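# Attach front cover to base, place unit on conveyor

## Task

Press the front cover onto the base until it snaps in, put the assembled unit on the conveyor belt, and finish with both grippers released from it.

## Robot and tools

Robot and frame. Two arms, left_arm and right_arm, each with six revolute joints and a parallel two-finger gripper. All positions use one scene frame: origin on the table top midway between the arms, +x out over the table, +z up, and left_arm on the +y side. The names left and right do not match the sides of any image. Arm roots: left_arm at (-0.025, +0.304, 0) m, quat_wxyz (+0.999, 0, 0, -0.043); right_arm at (+0.040, -0.340, 0) m, quat_wxyz (+0.997, 0, 0, -0.079). Joint ranges in rad: waist -2.618 to 3.054, shoulder 0 to 3.142, elbow 0 to 3.142, wrist pitch -1.571 to 1.571, wrist yaw -1.571 to 1.571, wrist roll -2.094 to 2.094. The elbow never locks fully straight. The fingers extend along the gripper's +z axis and close along its y axis. The reported end_effector_position is the pinch point between the pads, roughly 1 cm short of the fingertips.

Row layout. Every motion command is a row of 14 numbers, each in [-1, 1]: dx, dy, dz, rx, ry, rz, opening for left_arm, then the same seven for right_arm. Both arms always appear, even if one stays still. dx..rz are an offset, not a pose: they are expressed in that gripper's own axes and measured from its measured pose when the command begins. 1.0 equals 0.6 m of translation or 180 degrees of rotation; rx, ry, rz form a single rotation vector. opening is absolute, not an offset: +1 is fully open (0.094 m), -1 is closed.

execute_actions(actions): a list of actions run one after another. Each action is a table of up to 15 rows, one row per control step of 1/30 s; if shorter, its final row repeats until 15 steps pass. All rows of an action are offsets from the same start pose (the first action of a call starts from the last pose reported in this scene), not from the previous row. An empty list just returns state and images. Per step, the commanded pose is clipped to within 70 mm and 16 degrees of the measured pose, and damped IK favours position over orientation, so a far target may need several actions; after an action the arm continues only to its last clipped pose.

move(target, speed, blocking): target is one 14-number row as above, offsets from the pose shown in the latest result. Each gripper follows a straight path; paths finish together, lasting 0.5 to 10 s, and stop at 10 s even if short of target. speed is top path speed in m/s, 0.002 to 0.5, default 0.25; rotation is capped at twice that in rad/s. Openings are sent when the move starts. Paths ignore obstacles and the other arm, and the hand can lag, drift or overshoot speed. Faster contact and aiming deeper past a surface both press harder. blocking=false returns after 0.5 s while motion continues; until a result shows the move ended, further rows and moves are refused, so use wait or stop. The result adds a move: line with the ending (done, off_target, moving, held, fault), any limits (paced = target clipped; held = some steps blocked, after which the arm may speed up) and each gripper's distance from its target.

wait(seconds): 0 to 10; lets time pass with the last commands held, returning early if a move ends. stop(): brakes a running move; it needs stopping room, and fingers keep moving. zoom_image(camera, region): camera is cam_high, cam_low, cam_left_wrist or cam_right_wrist; region is [x0, y0, x1, y1] pixels of that camera's latest image (origin top-left), at most 504 by 504. read_manual(section): only "licences", no motion. finished_scene(scene): ends the given scene permanently; the goal must already hold stably.

Results. The state line reads left_arm: ... | right_arm: ... with end_effector_position (m) and end_effector_quat_wxyz in the scene frame; at long reach it can be inaccurate. Hand target lines give the pose the controller currently drives toward. grip_measured is the finger opening on the command scale; the final Joint positions value is opening in metres. A pose unreachable line means the clearance check altered or blocked that arm's command. FAULT lines mark arm stops. Images arrive in order cam_high, cam_low, cam_left_wrist, cam_right_wrist, each 504x504; calibration (K, distortion, T_world_to_cam) is supplied and may be slightly off.

Practical advice. Arms tend to settle low, often by a centimetre or more, and sag further under repeated zero offsets: to hold an arm in place, send the correcting offset in the first call of a reply and zeros afterwards, aiming higher if it still droops. To grasp, command about 0.03 below grip_measured for a firm hold, less for a gentle one; pad force tops out around 50 to 62 N, less for parts under 2 mm thick. Parts you carry may be tugged briefly, and loose items pushed. The robot keeps its last command while you compose replies. Never let the arms collide or press on each other, and do not push items off the table or drop them. Avoid slams and very hard presses. Holding loads heats motors: MOTOR HOT appears at 75 °C, 90 °C stops that arm for 10 s, and at 100 °C it goes limp and falls (OVER-TEMPERATURE FAULT). Quick, smooth, low-effort motion is preferred.

Each tool is called after "Request:" as a command line: name --argument value for each argument, lists and objects as JSON in quotes; but a table of rows of numbers goes row by row, as --pt "numbers of a row", without its own name.

## Session

Request:
execute_actions --actions '[]'

Scene clock: 0.00 s.
left_arm: end_effector_position=(+0.4208, +0.2066, +0.1142) grip_measured=+1.000 end_effector_quat_wxyz=(+0.124, +0.629, +0.685, +0.346) | right_arm: end_effector_position=(+0.2062, -0.2882, +0.1066) grip_measured=+1.000 end_effector_quat_wxyz=(+0.389, -0.319, +0.818, +0.278)
Joint positions: left_arm=[-0.345  1.853  1.344 -0.541 -0.572  1.213  0.094] | right_arm=[-0.566  1.043  0.501 -1.253 -0.981 -1.589  0.094]
Joint velocities: left_arm=[ 0.007 -0.002 -0.012 -0.007 -0.037 -0.051  0.   ] | right_arm=[ 0.002 -0.007 -0.002  0.051 -0.037 -0.051  0.   ]
Motor temperatures (°C, as the motors report them): left_arm=[23 24 25 23 25 22] | right_arm=[25 24 24 26 23 24]
Hand target (left_arm): +0.421, +0.207, +0.117; +0.127, +0.626, +0.687, +0.347
Hand target (right_arm): +0.208, -0.287, +0.111; +0.398, -0.318, +0.814, +0.280

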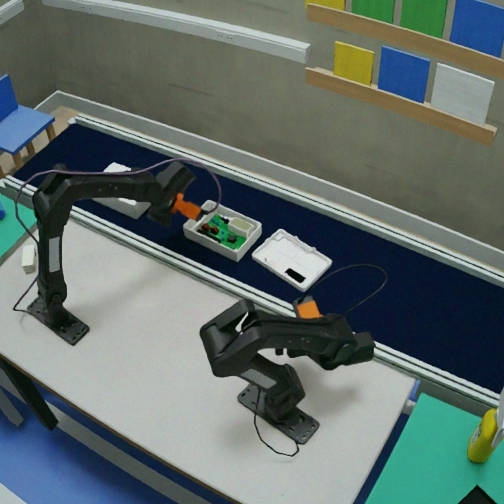

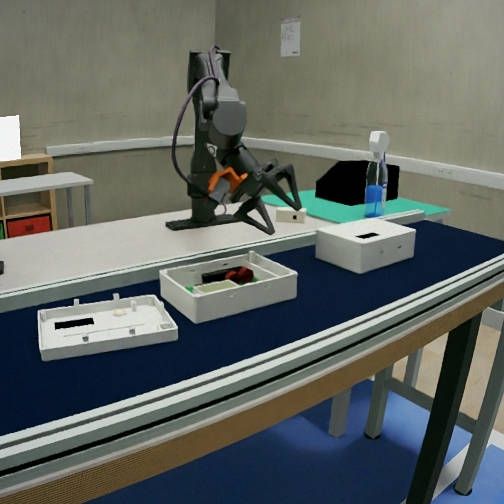

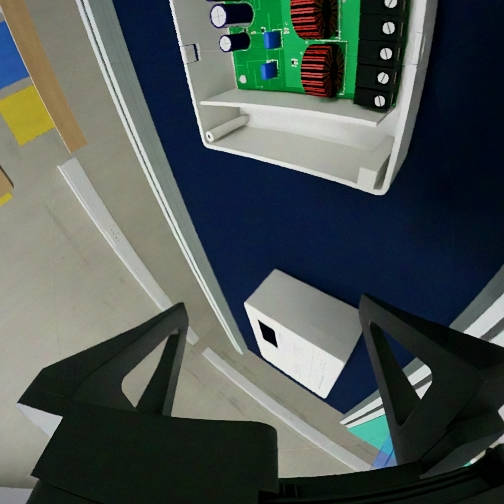

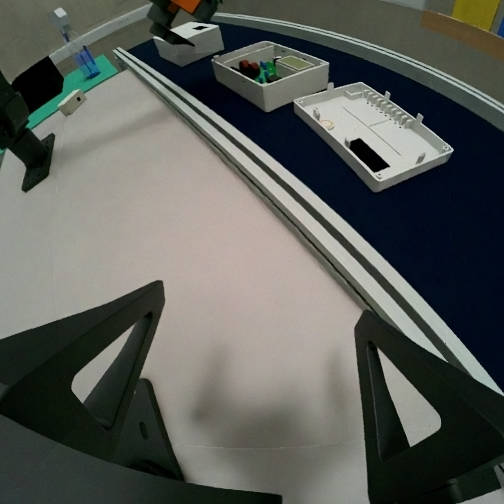

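Request:
zoom_image --camera "cam_high" --region '[80, 140, 360, 320]'

Request:
zoom_image --camera "cam_low" --region '[20, 200, 440, 380]'

Request:
zoom_image --camera "cam_right_wrist" --region '[140, 10, 480, 210]'

Region (80, 140, 360, 320) of cam_high's 504x504 image, scaled by 1.800, with more detail than that image has; it fills the top 324 rows of this view, and the rest is white.

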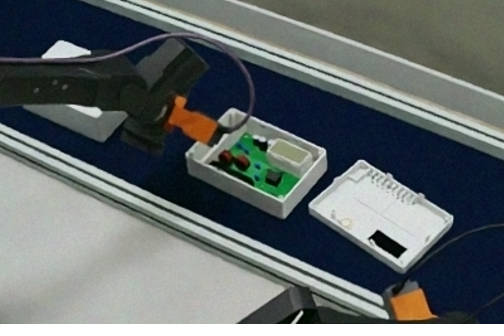

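Region (20, 200, 440, 380) of cam_low's 504x504 image, scaled by 1.200, with more detail than that image has; it fills the top 216 rows of this view, and the rest is white.

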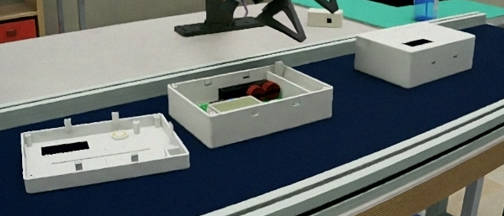

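Region (140, 10, 480, 210) of cam_right_wrist's 504x504 image, scaled by 1.482, with more detail than that image has; it fills the top 296 rows of this view, and the rest is white.

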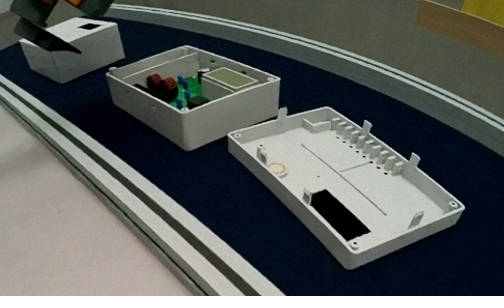

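Request:
move --target '[-0.0875,-0.2425,-0.3233,-0.288,-0.401,0.0986,1,-0.213,-0.247,0.248,0.2133,0.2492,0.2671,-0.3]' --speed 0.3

Scene clock: 10.43 s.
left_arm: end_effector_position=(+0.1989, +0.0980, +0.1608) grip_measured=+1.000 end_effector_quat_wxyz=(+0.682, +0.686, +0.167, +0.194) | right_arm: end_effector_position=(+0.4455, -0.2441, +0.0984) grip_measured=-0.298 end_effector_quat_wxyz=(-0.004, +0.087, +0.996, +0.013)
Joint positions: left_arm=[-0.278  1.232  0.023  1.214  0.691  1.606  0.094] | right_arm=[ 0.377  2.15   1.939 -1.358 -0.027  0.392  0.033]
Joint velocities: left_arm=[-0.002  0.002 -0.002 -0.022 -0.066  0.022  0.   ] | right_arm=[-0.027 -0.002 -0.002 -0.007 -0.022  0.007  0.   ]
Motor temperatures (°C, as the motors report them): left_arm=[23 25 26 25 25 22] | right_arm=[25 24 25 26 24 24]
Hand target (left_arm): +0.196, +0.100, +0.153; +0.679, +0.689, +0.179, +0.180
Hand target (right_arm): +0.449, -0.241, +0.102; +0.003, +0.086, +0.996, +0.008
Off the commanded pose (left_arm): 0.011 m, 2 deg.
Off the commanded pose (right_arm): 0.005 m, 2 deg.
move: off_target (left_arm)
camera_calibration (this result's frames):
cam_left_wrist: T_world_to_cam=[[0.116697, 0.0179173, -0.993006, 0.139772], [0.553365, 0.829089, 0.0799903, -0.168606], [0.824724, -0.558829, 0.0868371, -0.00765451], [0, 0, 0, 1]] pos_world=[0.0833028, 0.133008, 0.152946]
cam_right_wrist: T_world_to_cam=[[-0.0476539, -0.995706, -0.0793677, -0.205935], [-0.859943, 0.000473301, 0.510389, 0.365723], [-0.50816, 0.0925738, -0.856273, 0.432259], [0, 0, 0, 1]] pos_world=[0.524345, -0.245239, 0.167126]

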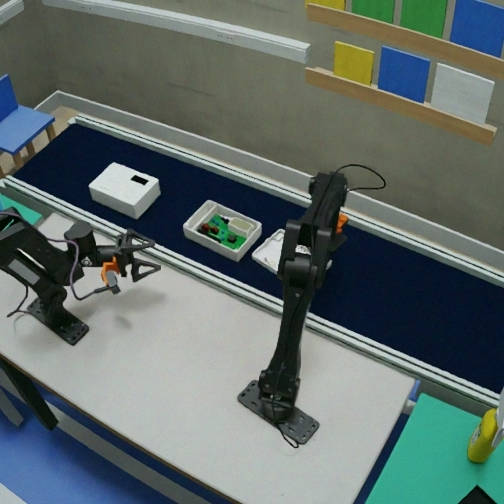

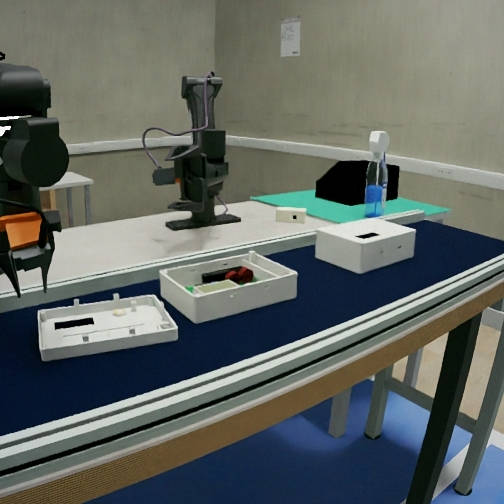

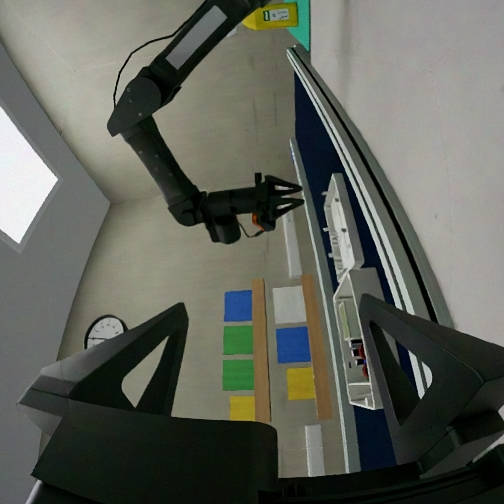

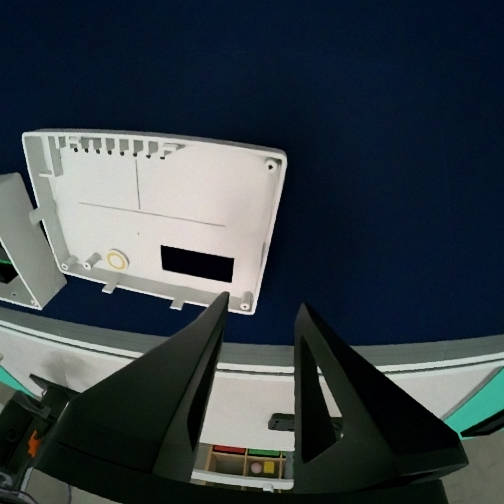

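Request:
move --target '[0,0,0,0,0,0,1,-0.047,0,0.11,0,0,0,-0.3]' --speed 0.1

Scene clock: 11.90 s.
left_arm: end_effector_position=(+0.1988, +0.0980, +0.1616) grip_measured=+1.000 end_effector_quat_wxyz=(+0.682, +0.685, +0.165, +0.195) | right_arm: end_effector_position=(+0.4721, -0.2420, +0.0376) grip_measured=-0.298 end_effector_quat_wxyz=(-0.002, +0.086, +0.996, +0.013)
Joint positions: left_arm=[-0.278  1.232  0.023  1.219  0.692  1.607  0.094] | right_arm=[ 0.369  2.282  1.913 -1.198 -0.027  0.383  0.033]
Joint velocities: left_arm=[-0.007 -0.007 -0.002  0.066  0.022  0.037  0.   ] | right_arm=[-0.007 -0.002  0.007  0.022  0.022 -0.051 -0.   ]
Motor temperatures (°C, as the motors report them): left_arm=[23 25 26 25 25 22] | right_arm=[25 25 25 26 24 24]
Hand target (left_arm): +0.199, +0.098, +0.161; +0.682, +0.685, +0.167, +0.194
Hand target (right_arm): +0.473, -0.247, +0.032; -0.004, +0.087, +0.996, +0.013
Off the commanded pose (left_arm): 0.001 m, 0 deg.
Off the commanded pose (right_arm): 0.008 m, 0 deg.
move: done
camera_calibration (this result's frames):
cam_left_wrist: T_world_to_cam=[[0.121562, 0.0172775, -0.992434, 0.139547], [0.553277, 0.828931, 0.0822011, -0.168934], [0.82408, -0.559083, 0.091207, -0.00825486], [0, 0, 0, 1]] pos_world=[0.0833066, 0.133009, 0.15313]
cam_right_wrist: T_world_to_cam=[[-0.0470802, -0.995682, -0.080002, -0.207631], [-0.861203, -0.000116733, 0.508261, 0.420239], [-0.506076, 0.092827, -0.857479, 0.392637], [0, 0, 0, 1]] pos_world=[0.55084, -0.243133, 0.106476]

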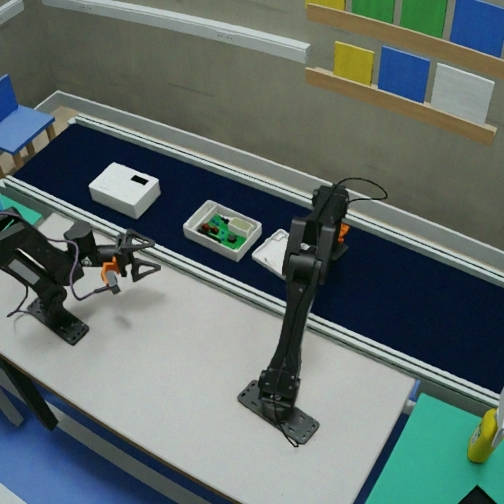

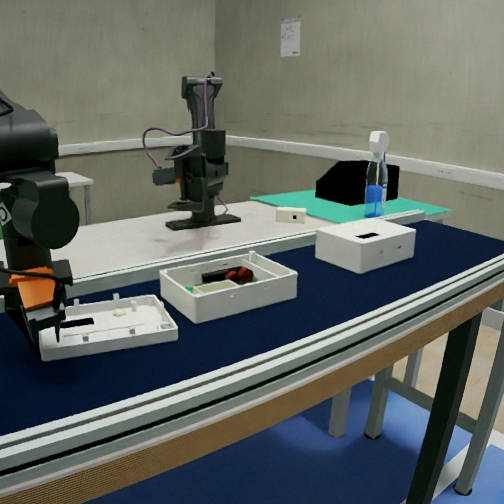

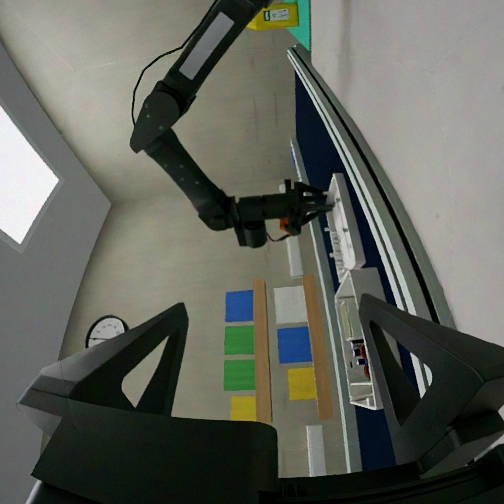

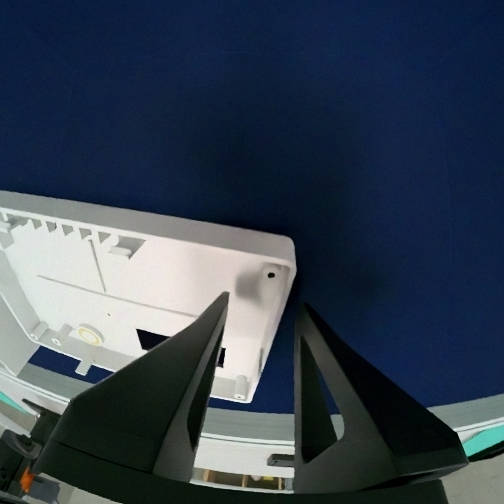

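Request:
move --target '[0,0,0,0,0,0,1,0.02,-0.013,0.028,0,0,0,-0.3]' --speed 0.05

Scene clock: 12.77 s.
left_arm: end_effector_position=(+0.1988, +0.0980, +0.1616) grip_measured=+1.000 end_effector_quat_wxyz=(+0.682, +0.685, +0.165, +0.196) | right_arm: end_effector_position=(+0.4644, -0.2433, +0.0292) grip_measured=-0.298 end_effector_quat_wxyz=(+0.006, +0.086, +0.996, +0.017)
Joint positions: left_arm=[-0.278  1.232  0.023  1.219  0.692  1.608  0.094] | right_arm=[ 0.369  2.236  1.802 -1.116 -0.029  0.383  0.033]
Joint velocities: left_arm=[ 0.007 -0.012  0.002 -0.037 -0.037 -0.066  0.   ] | right_arm=[-0.017 -0.002 -0.007  0.007 -0.022  0.081  0.001]
Motor temperatures (°C, as the motors report them): left_arm=[23 25 26 25 25 22] | right_arm=[25 25 25 26 24 24]
Hand target (left_arm): +0.199, +0.098, +0.162; +0.682, +0.685, +0.165, +0.195
Hand target (right_arm): +0.459, -0.247, +0.021; -0.003, +0.086, +0.996, +0.013
Off the commanded pose (left_arm): 0.000 m, 0 deg.
Off the commanded pose (right_arm): 0.011 m, 1 deg.
move: off_target (right_arm)
camera_calibration (this result's frames):
cam_left_wrist: T_world_to_cam=[[0.122549, 0.0178388, -0.992302, 0.139274], [0.553188, 0.828889, 0.0832198, -0.169077], [0.823993, -0.559128, 0.0917116, -0.00831479], [0, 0, 0, 1]] pos_world=[0.0833148, 0.133013, 0.153035]
cam_right_wrist: T_world_to_cam=[[-0.0456958, -0.995231, -0.0861842, -0.210298], [-0.869418, -0.00286591, 0.494069, 0.421425], [-0.49196, 0.0975069, -0.86514, 0.376523], [0, 0, 0, 1]] pos_world=[0.542019, -0.244801, 0.0994074]

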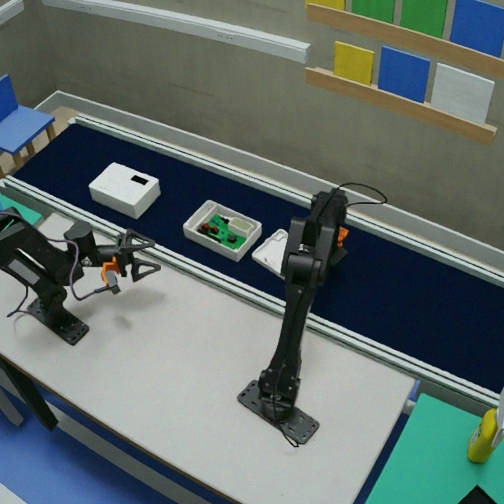

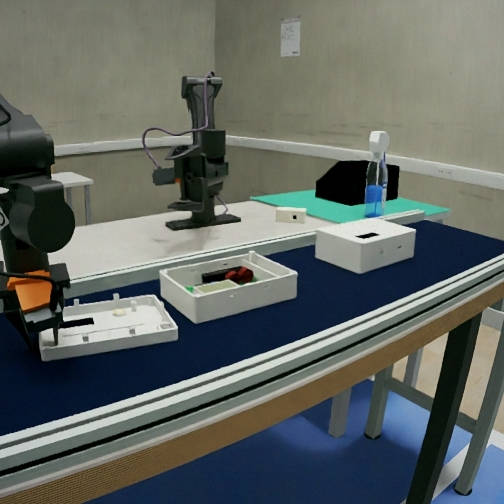

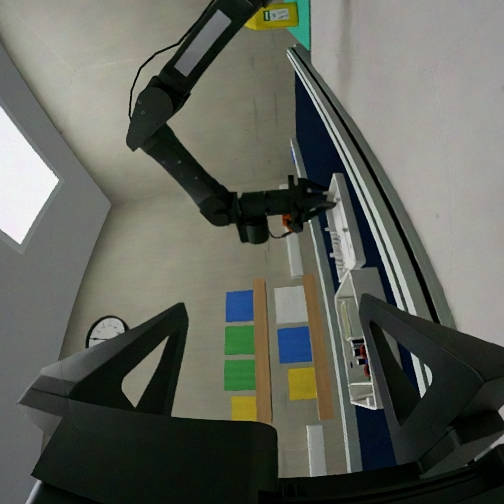

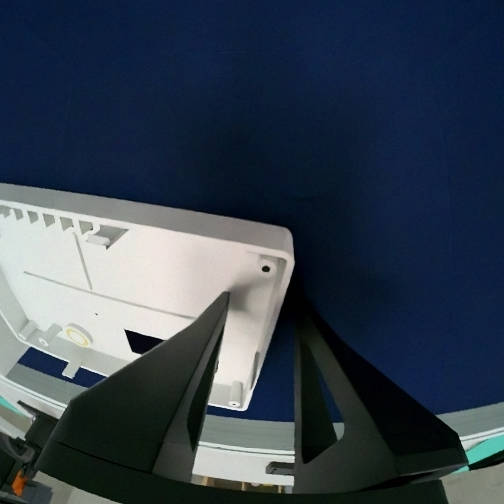

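Request:
execute_actions --actions '[[[0,0,0,0,0,0,1,0.02,-0.008,-0.004,0,0,0,-0.3]],[[0,0,0,0,0,0,1,0.0,0,0,0,0,0,-1]],[[0,0,0,0,0,0,1,0.0,0,0,0,0,0,-1]]]'

Scene clock: 14.40 s.
left_arm: end_effector_position=(+0.1988, +0.0980, +0.1616) grip_measured=+1.000 end_effector_quat_wxyz=(+0.682, +0.685, +0.164, +0.197) | right_arm: end_effector_position=(+0.4541, -0.2464, +0.0302) grip_measured=-0.944 end_effector_quat_wxyz=(+0.002, +0.086, +0.996, +0.013)
Joint positions: left_arm=[-0.278  1.232  0.023  1.219  0.692  1.612  0.094] | right_arm=[ 0.369  2.199  1.745 -1.104 -0.024  0.383  0.003]
Joint velocities: left_arm=[-0.017 -0.027 -0.017 -0.037  0.007  0.037  0.   ] | right_arm=[-0.007 -0.012 -0.012  0.022 -0.022 -0.022  0.   ]
Motor temperatures (°C, as the motors report them): left_arm=[23 25 26 25 25 22] | right_arm=[25 25 25 26 24 24]
Hand target (left_arm): +0.199, +0.098, +0.162; +0.682, +0.685, +0.164, +0.197
Hand target (right_arm): +0.454, -0.246, +0.030; +0.002, +0.086, +0.996, +0.013
Off the commanded pose (left_arm): 0.000 m, 0 deg.
Off the commanded pose (right_arm): 0.000 m, 0 deg.
camera_calibration (this result's frames):
cam_left_wrist: T_world_to_cam=[[0.12617, 0.019896, -0.991809, 0.138273], [0.552853, 0.828729, 0.086954, -0.169598], [0.823671, -0.559296, 0.093561, -0.00853329], [0, 0, 0, 1]] pos_world=[0.0833456, 0.133027, 0.152686]
cam_right_wrist: T_world_to_cam=[[-0.0467203, -0.995749, -0.0793821, -0.213662], [-0.866033, 0.000774586, 0.499987, 0.411113], [-0.4978, 0.0921071, -0.862387, 0.373766], [0, 0, 0, 1]] pos_world=[0.532116, -0.247498, 0.0998193]

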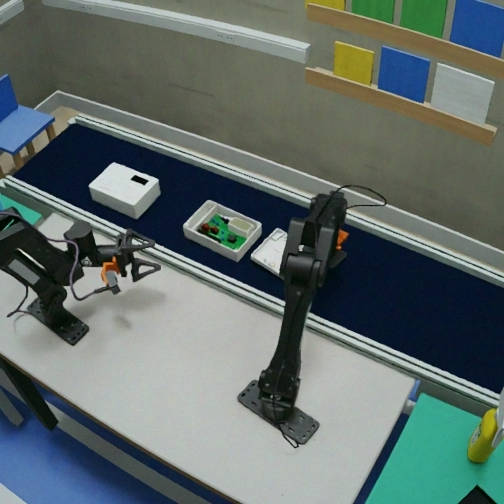

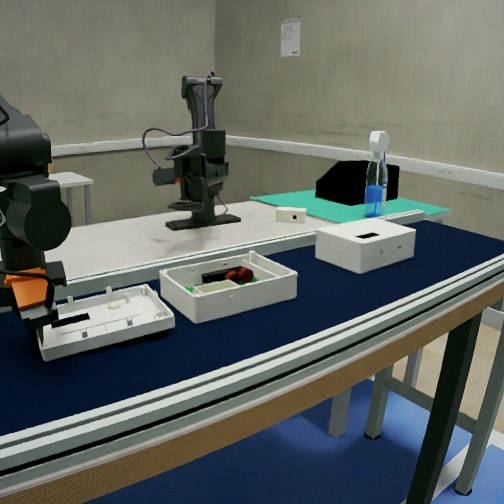

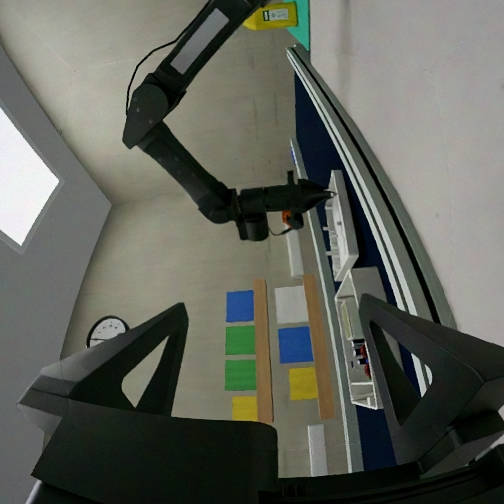

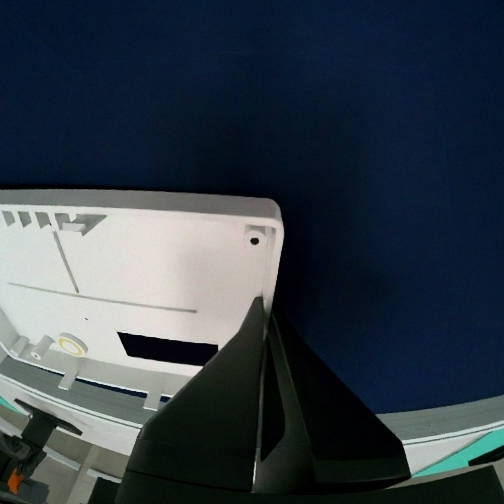

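Request:
move --target '[0,0,0,0,0,0,1,0.03,0,-0.16,0,0,0,-1]' --speed 0.15

Scene clock: 16.80 s.
left_arm: end_effector_position=(+0.1988, +0.0980, +0.1616) grip_measured=+1.000 end_effector_quat_wxyz=(+0.681, +0.685, +0.163, +0.198) | right_arm: end_effector_position=(+0.4326, -0.2535, +0.1148) grip_measured=-0.942 end_effector_quat_wxyz=(-0.008, +0.094, +0.996, -0.001)
Joint positions: left_arm=[-0.278  1.232  0.023  1.219  0.692  1.614  0.094] | right_arm=[ 0.372  2.106  1.935 -1.416 -0.004  0.402  0.003]
Joint velocities: left_arm=[ 0.007 -0.012 -0.012 -0.051 -0.051  0.066  0.   ] | right_arm=[-0.012 -0.007  0.007 -0.066 -0.022  0.007 -0.001]
Motor temperatures (°C, as the motors report them): left_arm=[23 24 26 26 25 22] | right_arm=[25 26 25 26 24 24]
Hand target (left_arm): +0.199, +0.098, +0.162; +0.682, +0.685, +0.163, +0.197
Hand target (right_arm): +0.435, -0.247, +0.126; +0.003, +0.086, +0.996, +0.013
Off the commanded pose (left_arm): 0.000 m, 0 deg.
Off the commanded pose (right_arm): 0.014 m, 2 deg.
move: off_target (right_arm)
camera_calibration (this result's frames):
cam_left_wrist: T_world_to_cam=[[0.127486, 0.0206439, -0.991626, 0.137908], [0.552728, 0.828669, 0.0883115, -0.169787], [0.823553, -0.559357, 0.0942331, -0.00861226], [0, 0, 0, 1]] pos_world=[0.0833571, 0.133033, 0.152559]
cam_right_wrist: T_world_to_cam=[[-0.063452, -0.996633, -0.0519255, -0.211136], [-0.853636, 0.0272473, 0.520156, 0.349236], [-0.51699, 0.0773305, -0.852491, 0.440132], [0, 0, 0, 1]] pos_world=[0.512267, -0.253976, 0.182588]

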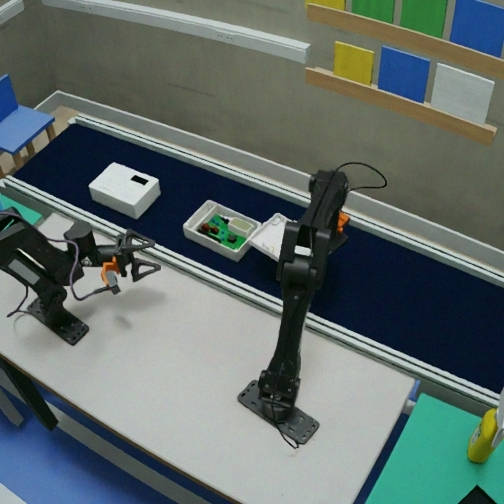

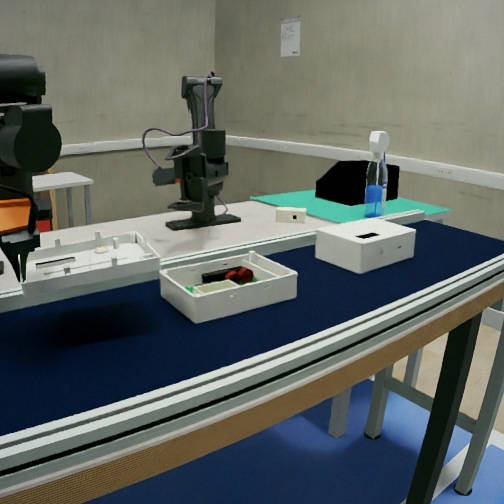

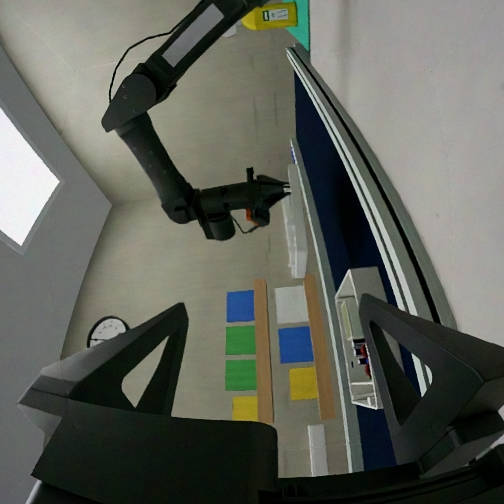

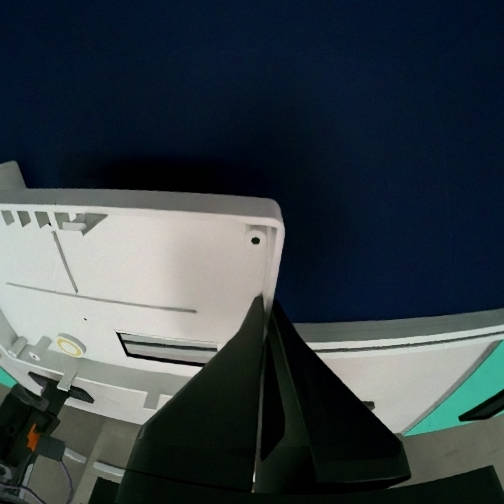

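Request:
move --target '[0,0,0,0,0,0,1,0.152,0.307,-0.033,0,0,-0.722,-1]' --speed 0.3

Scene clock: 21.37 s.
left_arm: end_effector_position=(+0.1988, +0.0980, +0.1616) grip_measured=+1.000 end_effector_quat_wxyz=(+0.681, +0.686, +0.162, +0.198) | right_arm: end_effector_position=(+0.3843, -0.0587, +0.1338) grip_measured=-0.941 end_effector_quat_wxyz=(-0.017, +0.857, -0.516, +0.004)
Joint positions: left_arm=[-0.278  1.232  0.023  1.219  0.692  1.615  0.094] | right_arm=[ 0.84   2.28   2.294 -1.549 -0.004 -1.376  0.003]
Joint velocities: left_arm=[ 0.002 -0.017 -0.012 -0.037 -0.037  0.051  0.   ] | right_arm=[-0.007  0.007 -0.017 -0.022 -0.022 -0.037  0.   ]
Motor temperatures (°C, as the motors report them): left_arm=[23 24 26 26 25 22] | right_arm=[25 26 25 26 24 24]
Hand target (left_arm): +0.199, +0.098, +0.162; +0.681, +0.685, +0.163, +0.198
Hand target (right_arm): +0.380, -0.055, +0.138; -0.018, +0.862, -0.507, -0.001
Off the commanded pose (left_arm): 0.000 m, 0 deg.
Off the commanded pose (right_arm): 0.007 m, 3 deg.
joint sent to its limit (right arm) — the command would take joint 4 (wrist pitch) past its lower limit, so that joint was sent only as far as its limit.
move: off_target (right_arm)
camera_calibration (this result's frames):
cam_left_wrist: T_world_to_cam=[[0.128802, 0.0213917, -0.99144, 0.137543], [0.552601, 0.828608, 0.0896688, -0.169975], [0.823433, -0.55942, 0.0949051, -0.00869096], [0, 0, 0, 1]] pos_world=[0.0833687, 0.133038, 0.152432]
cam_right_wrist: T_world_to_cam=[[0.817815, 0.575198, -0.0180485, -0.270101], [0.505321, -0.70275, 0.500792, -0.269686], [0.275371, -0.418675, -0.86538, 0.0844348], [0, 0, 0, 1]] pos_world=[0.33392, 0.00119031, 0.20325]

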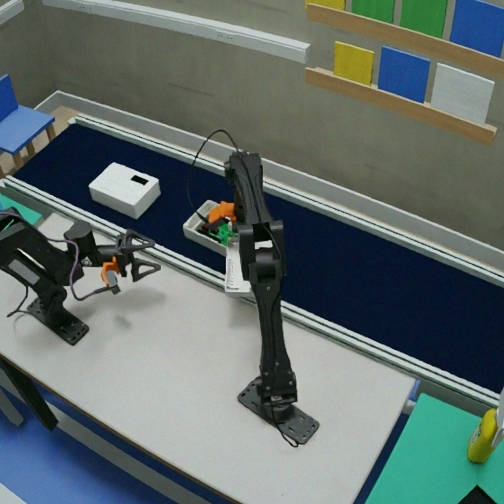

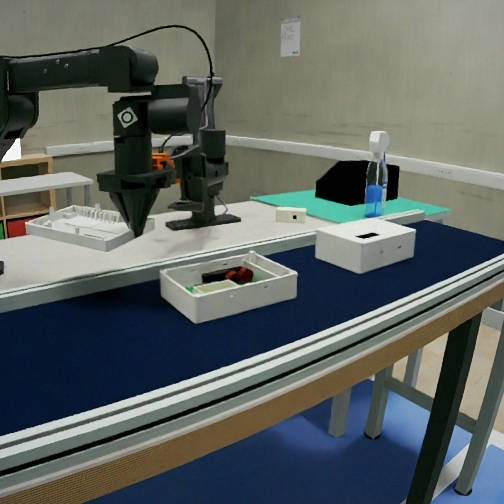

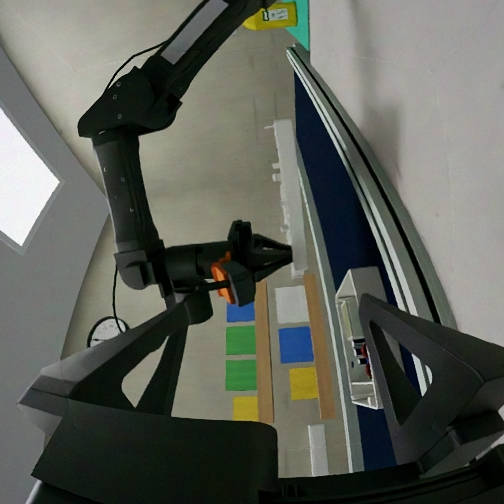

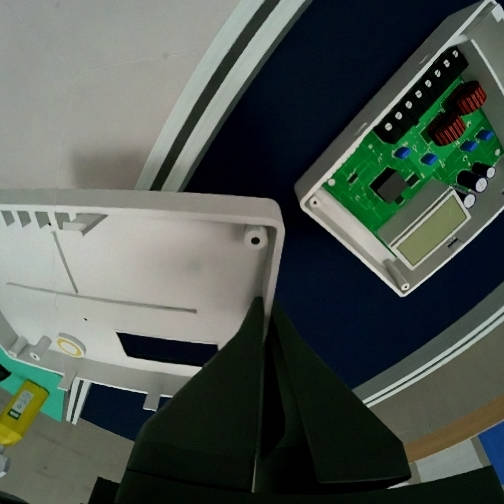

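Request:
zoom_image --camera "cam_low" --region '[10, 180, 180, 270]'

Request:
zoom_image --camera "cam_left_wrist" --region '[200, 100, 380, 300]'

Region (10, 180, 180, 270) of cam_low's 504x504 image, scaled by 2.965, with more detail than that image has; it fills the top 267 rows of this view, and the rest is white.

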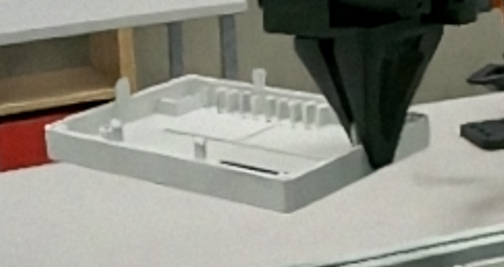

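Region (200, 100, 380, 300) of cam_left_wrist's 504x504 image, scaled by 2.520, with more detail than that image has; it fills the left 454 columns of this view, and the rest is white.

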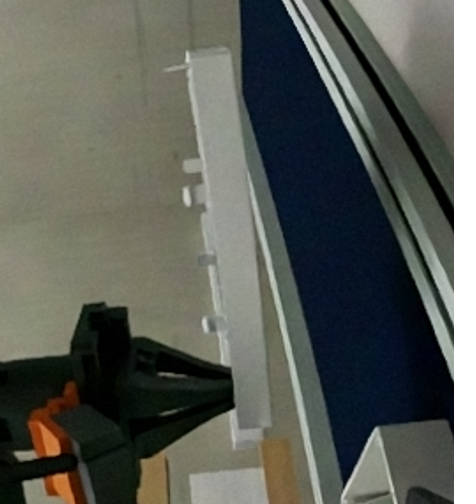

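Request:
move --target '[0.008,-0.052,0.22,0,0,-0.028,0.1,0,0,-0.005,0,0,0,-1]' --speed 0.2

Scene clock: 23.50 s.
left_arm: end_effector_position=(+0.2678, -0.0082, +0.1270) grip_measured=+0.103 end_effector_quat_wxyz=(+0.685, +0.683, +0.187, +0.170) | right_arm: end_effector_position=(+0.3844, -0.0586, +0.1338) grip_measured=-0.941 end_effector_quat_wxyz=(-0.018, +0.857, -0.515, +0.004)
Joint positions: left_arm=[-0.568  1.912  0.424  1.484  0.406  1.548  0.052] | right_arm=[ 0.84   2.28   2.294 -1.548 -0.004 -1.379  0.003]
Joint velocities: left_arm=[-0.002  0.007 -0.007  0.037 -0.037 -0.066  0.001] | right_arm=[-0.002 -0.007  0.012 -0.066 -0.081 -0.022 -0.001]
Motor temperatures (°C, as the motors report them): left_arm=[23 24 26 27 25 22] | right_arm=[25 27 25 26 24 24]
Hand target (left_arm): +0.271, -0.013, +0.129; +0.689, +0.678, +0.193, +0.168
Hand target (right_arm): +0.384, -0.059, +0.137; -0.018, +0.857, -0.516, +0.004
Off the commanded pose (left_arm): 0.008 m, 1 deg.
Off the commanded pose (right_arm): 0.003 m, 0 deg.
move: done
camera_calibration (this result's frames):
cam_left_wrist: T_world_to_cam=[[0.0584971, -0.00587383, -0.99827, 0.11616], [0.560627, 0.827596, 0.0279823, -0.111352], [0.826, -0.561294, 0.051705, -0.11684], [0, 0, 0, 1]] pos_world=[0.152142, 0.0272547, 0.125116]
cam_right_wrist: T_world_to_cam=[[0.816283, 0.577382, -0.0176502, -0.269532], [0.507012, -0.701487, 0.500854, -0.270267], [0.276803, -0.417788, -0.865352, 0.0839401], [0, 0, 0, 1]] pos_world=[0.333809, 0.00110313, 0.203245]

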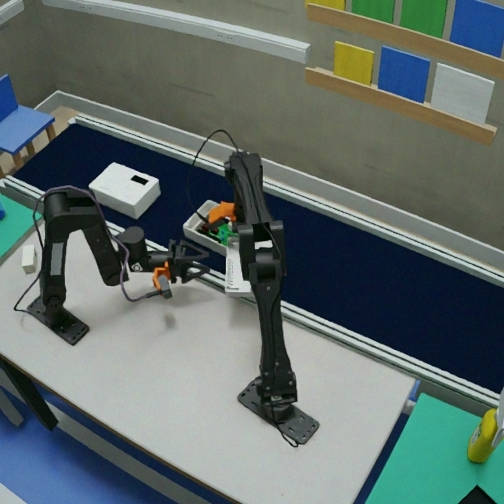

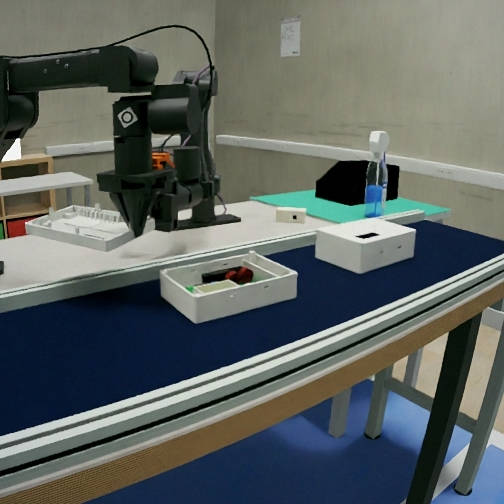

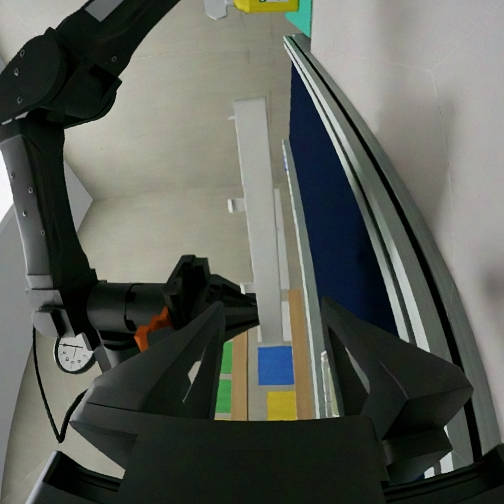

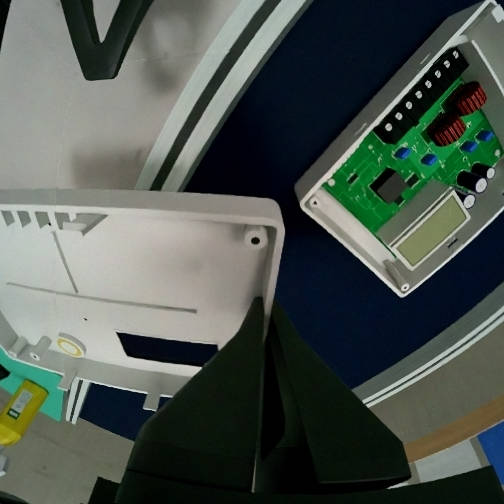

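Request:
move --target '[-0.025,0.005,0.07,0,0,0,0.1,0,0,-0.005,0,0,0,-1]' --speed 0.1

Scene clock: 24.77 s.
left_arm: end_effector_position=(+0.2727, -0.0472, +0.1347) grip_measured=+0.103 end_effector_quat_wxyz=(+0.691, +0.679, +0.181, +0.172) | right_arm: end_effector_position=(+0.3844, -0.0586, +0.1338) grip_measured=-0.941 end_effector_quat_wxyz=(-0.018, +0.857, -0.515, +0.004)
Joint positions: left_arm=[-0.662  1.955  0.546  1.423  0.319  1.55   0.052] | right_arm=[ 0.84   2.28   2.294 -1.548 -0.004 -1.379  0.003]
Joint velocities: left_arm=[ 0.007  0.007 -0.012  0.022 -0.007 -0.022  0.   ] | right_arm=[-0.012 -0.002 -0.007 -0.051 -0.051  0.007 -0.001]
Motor temperatures (°C, as the motors report them): left_arm=[23 24 26 27 25 22] | right_arm=[25 27 26 26 24 24]
Hand target (left_arm): +0.276, -0.052, +0.130; +0.685, +0.683, +0.187, +0.170
Hand target (right_arm): +0.384, -0.059, +0.137; -0.018, +0.857, -0.515, +0.004
Off the commanded pose (left_arm): 0.007 m, 1 deg.
Off the commanded pose (right_arm): 0.003 m, 0 deg.
move: done
camera_calibration (this result's frames):
cam_left_wrist: T_world_to_cam=[[0.0733929, -0.0180748, -0.997139, 0.118455], [0.565566, 0.824271, 0.0266864, -0.0833004], [0.821431, -0.565907, 0.0707182, -0.144698], [0, 0, 0, 1]] pos_world=[0.157278, -0.0110826, 0.130572]
cam_right_wrist: T_world_to_cam=[[0.816283, 0.577382, -0.0176502, -0.269532], [0.507012, -0.701487, 0.500854, -0.270267], [0.276803, -0.417788, -0.865352, 0.0839401], [0, 0, 0, 1]] pos_world=[0.333809, 0.00110313, 0.203245]

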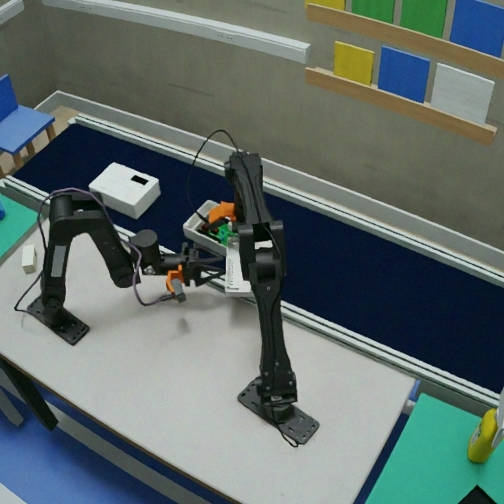

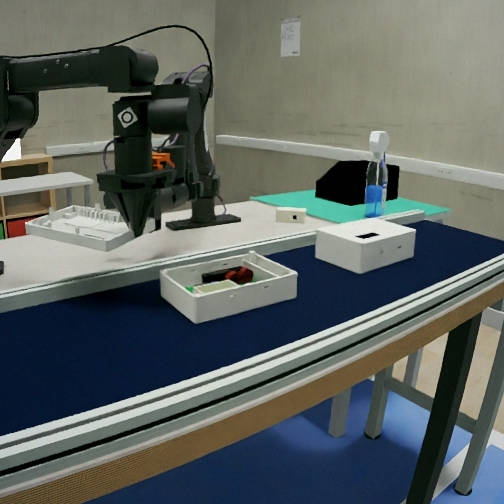

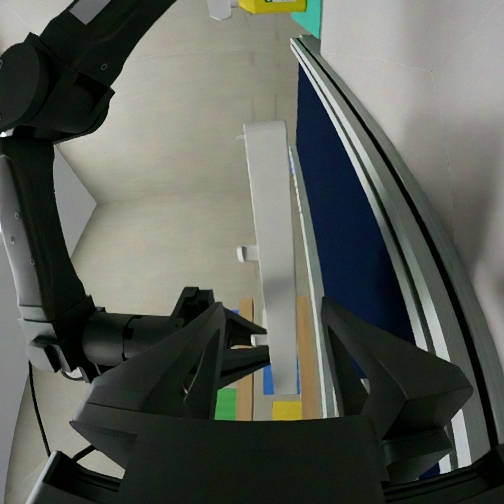

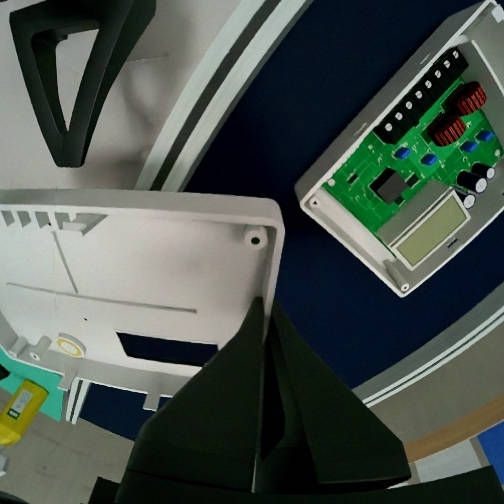

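Request:
move --target '[0,-0.006,0.055,0,0,0,0.1,0,0,-0.005,0,0,0,-1]' --speed 0.08

Scene clock: 25.67 s.
left_arm: end_effector_position=(+0.2868, -0.0703, +0.1360) grip_measured=+0.103 end_effector_quat_wxyz=(+0.697, +0.674, +0.176, +0.174) | right_arm: end_effector_position=(+0.3844, -0.0586, +0.1338) grip_measured=-0.941 end_effector_quat_wxyz=(-0.018, +0.857, -0.515, +0.004)
Joint positions: left_arm=[-0.683  2.024  0.657  1.399  0.302  1.551  0.052] | right_arm=[ 0.84   2.28   2.294 -1.548 -0.004 -1.379  0.003]
Joint velocities: left_arm=[-0.002 -0.027 -0.007  0.007  0.007 -0.007  0.   ] | right_arm=[-0.017  0.007 -0.012  0.081  0.051  0.081  0.   ]
Motor temperatures (°C, as the motors report them): left_arm=[23 24 26 27 25 22] | right_arm=[25 27 26 26 24 24]
Hand target (left_arm): +0.289, -0.076, +0.131; +0.691, +0.679, +0.181, +0.172
Hand target (right_arm): +0.384, -0.059, +0.137; -0.018, +0.857, -0.515, +0.004
Off the commanded pose (left_arm): 0.008 m, 1 deg.
Off the commanded pose (right_arm): 0.003 m, 0 deg.
move: done
camera_calibration (this result's frames):
cam_left_wrist: T_world_to_cam=[[0.0879381, -0.0303432, -0.995664, 0.113166], [0.568921, 0.822006, 0.0251967, -0.0731907], [0.817677, -0.568669, 0.0895486, -0.171073], [0, 0, 0, 1]] pos_world=[0.17157, -0.0336867, 0.129839]
cam_right_wrist: T_world_to_cam=[[0.816283, 0.577382, -0.0176502, -0.269532], [0.507012, -0.701487, 0.500854, -0.270267], [0.276803, -0.417788, -0.865352, 0.0839401], [0, 0, 0, 1]] pos_world=[0.333809, 0.00110313, 0.203245]

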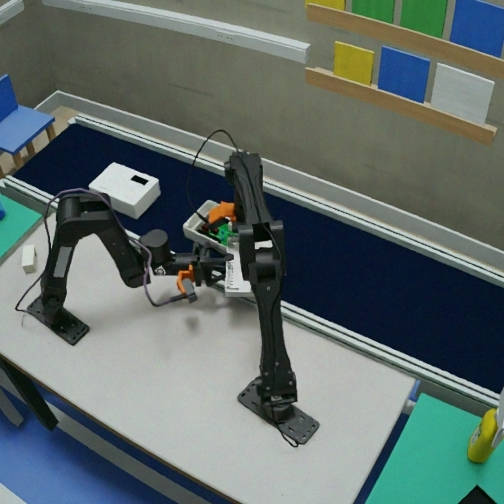

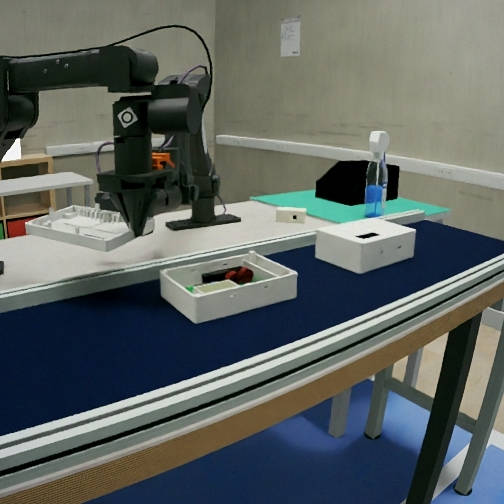

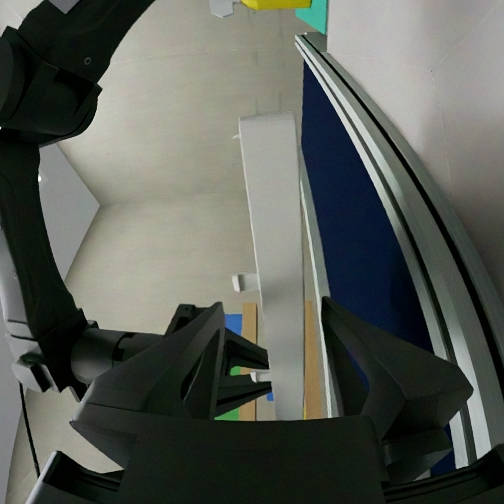

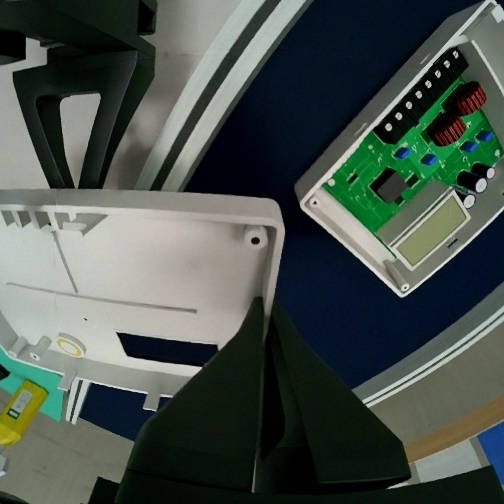

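Request:
execute_actions --actions '[[[0,-0.012,0.015,0,0,0,-0.3,0,0,-0.005,0,0,0,-1]],[[0,0,0,0,0,0,-1,0,0,0,0,0,0,-1]],[[0,0,0,0,0,0,-1,0,0,0,0,0,0,-1]]]'

Scene clock: 27.30 s.
left_arm: end_effector_position=(+0.2899, -0.0728, +0.1234) grip_measured=-0.664 end_effector_quat_wxyz=(+0.690, +0.680, +0.181, +0.170) | right_arm: end_effector_position=(+0.3846, -0.0572, +0.1339) grip_measured=-0.941 end_effector_quat_wxyz=(-0.020, +0.857, -0.514, +0.004)
Joint positions: left_arm=[-0.683  2.064  0.673  1.402  0.3    1.548  0.016] | right_arm=[ 0.841  2.28   2.294 -1.544 -0.007 -1.379  0.003]
Joint velocities: left_arm=[-0.007 -0.012 -0.002 -0.037 -0.066  0.007  0.001] | right_arm=[-0.002 -0.002  0.002  0.037  0.037 -0.007 -0.   ]
Motor temperatures (°C, as the motors report them): left_arm=[23 25 26 27 25 22] | right_arm=[25 27 26 26 24 24]
Hand target (left_arm): +0.290, -0.073, +0.123; +0.690, +0.680, +0.181, +0.170
Hand target (right_arm): +0.385, -0.057, +0.134; -0.020, +0.857, -0.514, +0.003
Off the commanded pose (left_arm): 0.000 m, 0 deg.
Off the commanded pose (right_arm): 0.000 m, 0 deg.
camera_calibration (this result's frames):
cam_left_wrist: T_world_to_cam=[[0.069981, -0.0168698, -0.997406, 0.106647], [0.567553, 0.82293, 0.0259024, -0.0722234], [0.820358, -0.567893, 0.0671639, -0.171945], [0, 0, 0, 1]] pos_world=[0.174583, -0.0364122, 0.119789]
cam_right_wrist: T_world_to_cam=[[0.815809, 0.578161, -0.013642, -0.270813], [0.506837, -0.70341, 0.498328, -0.26909], [0.278518, -0.413455, -0.866881, 0.0843107], [0, 0, 0, 1]] pos_world=[0.333835, 0.00215163, 0.203488]

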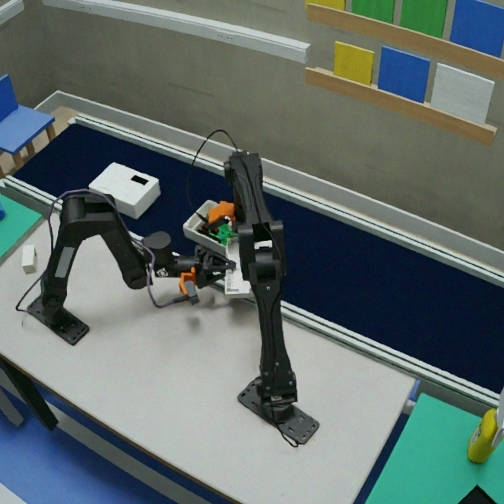

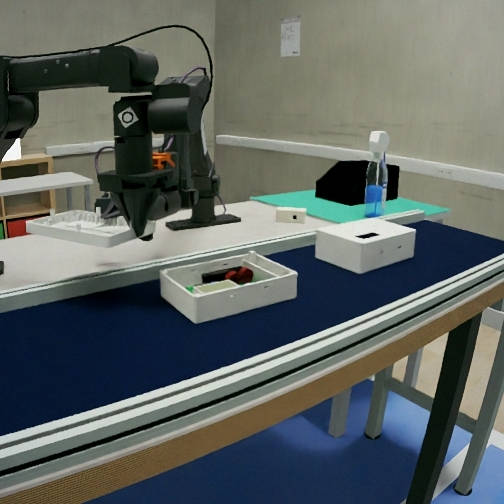

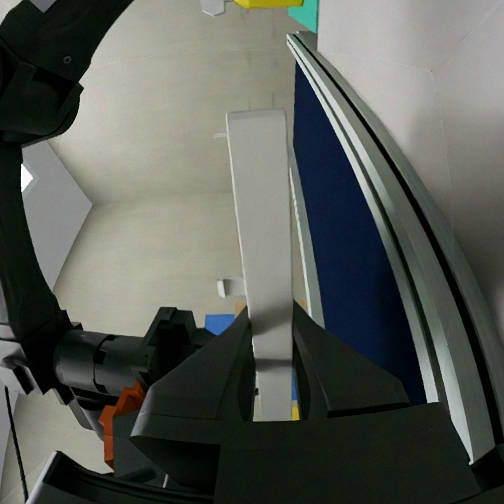

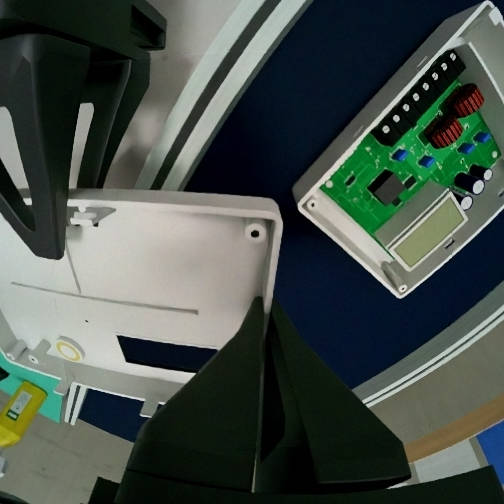

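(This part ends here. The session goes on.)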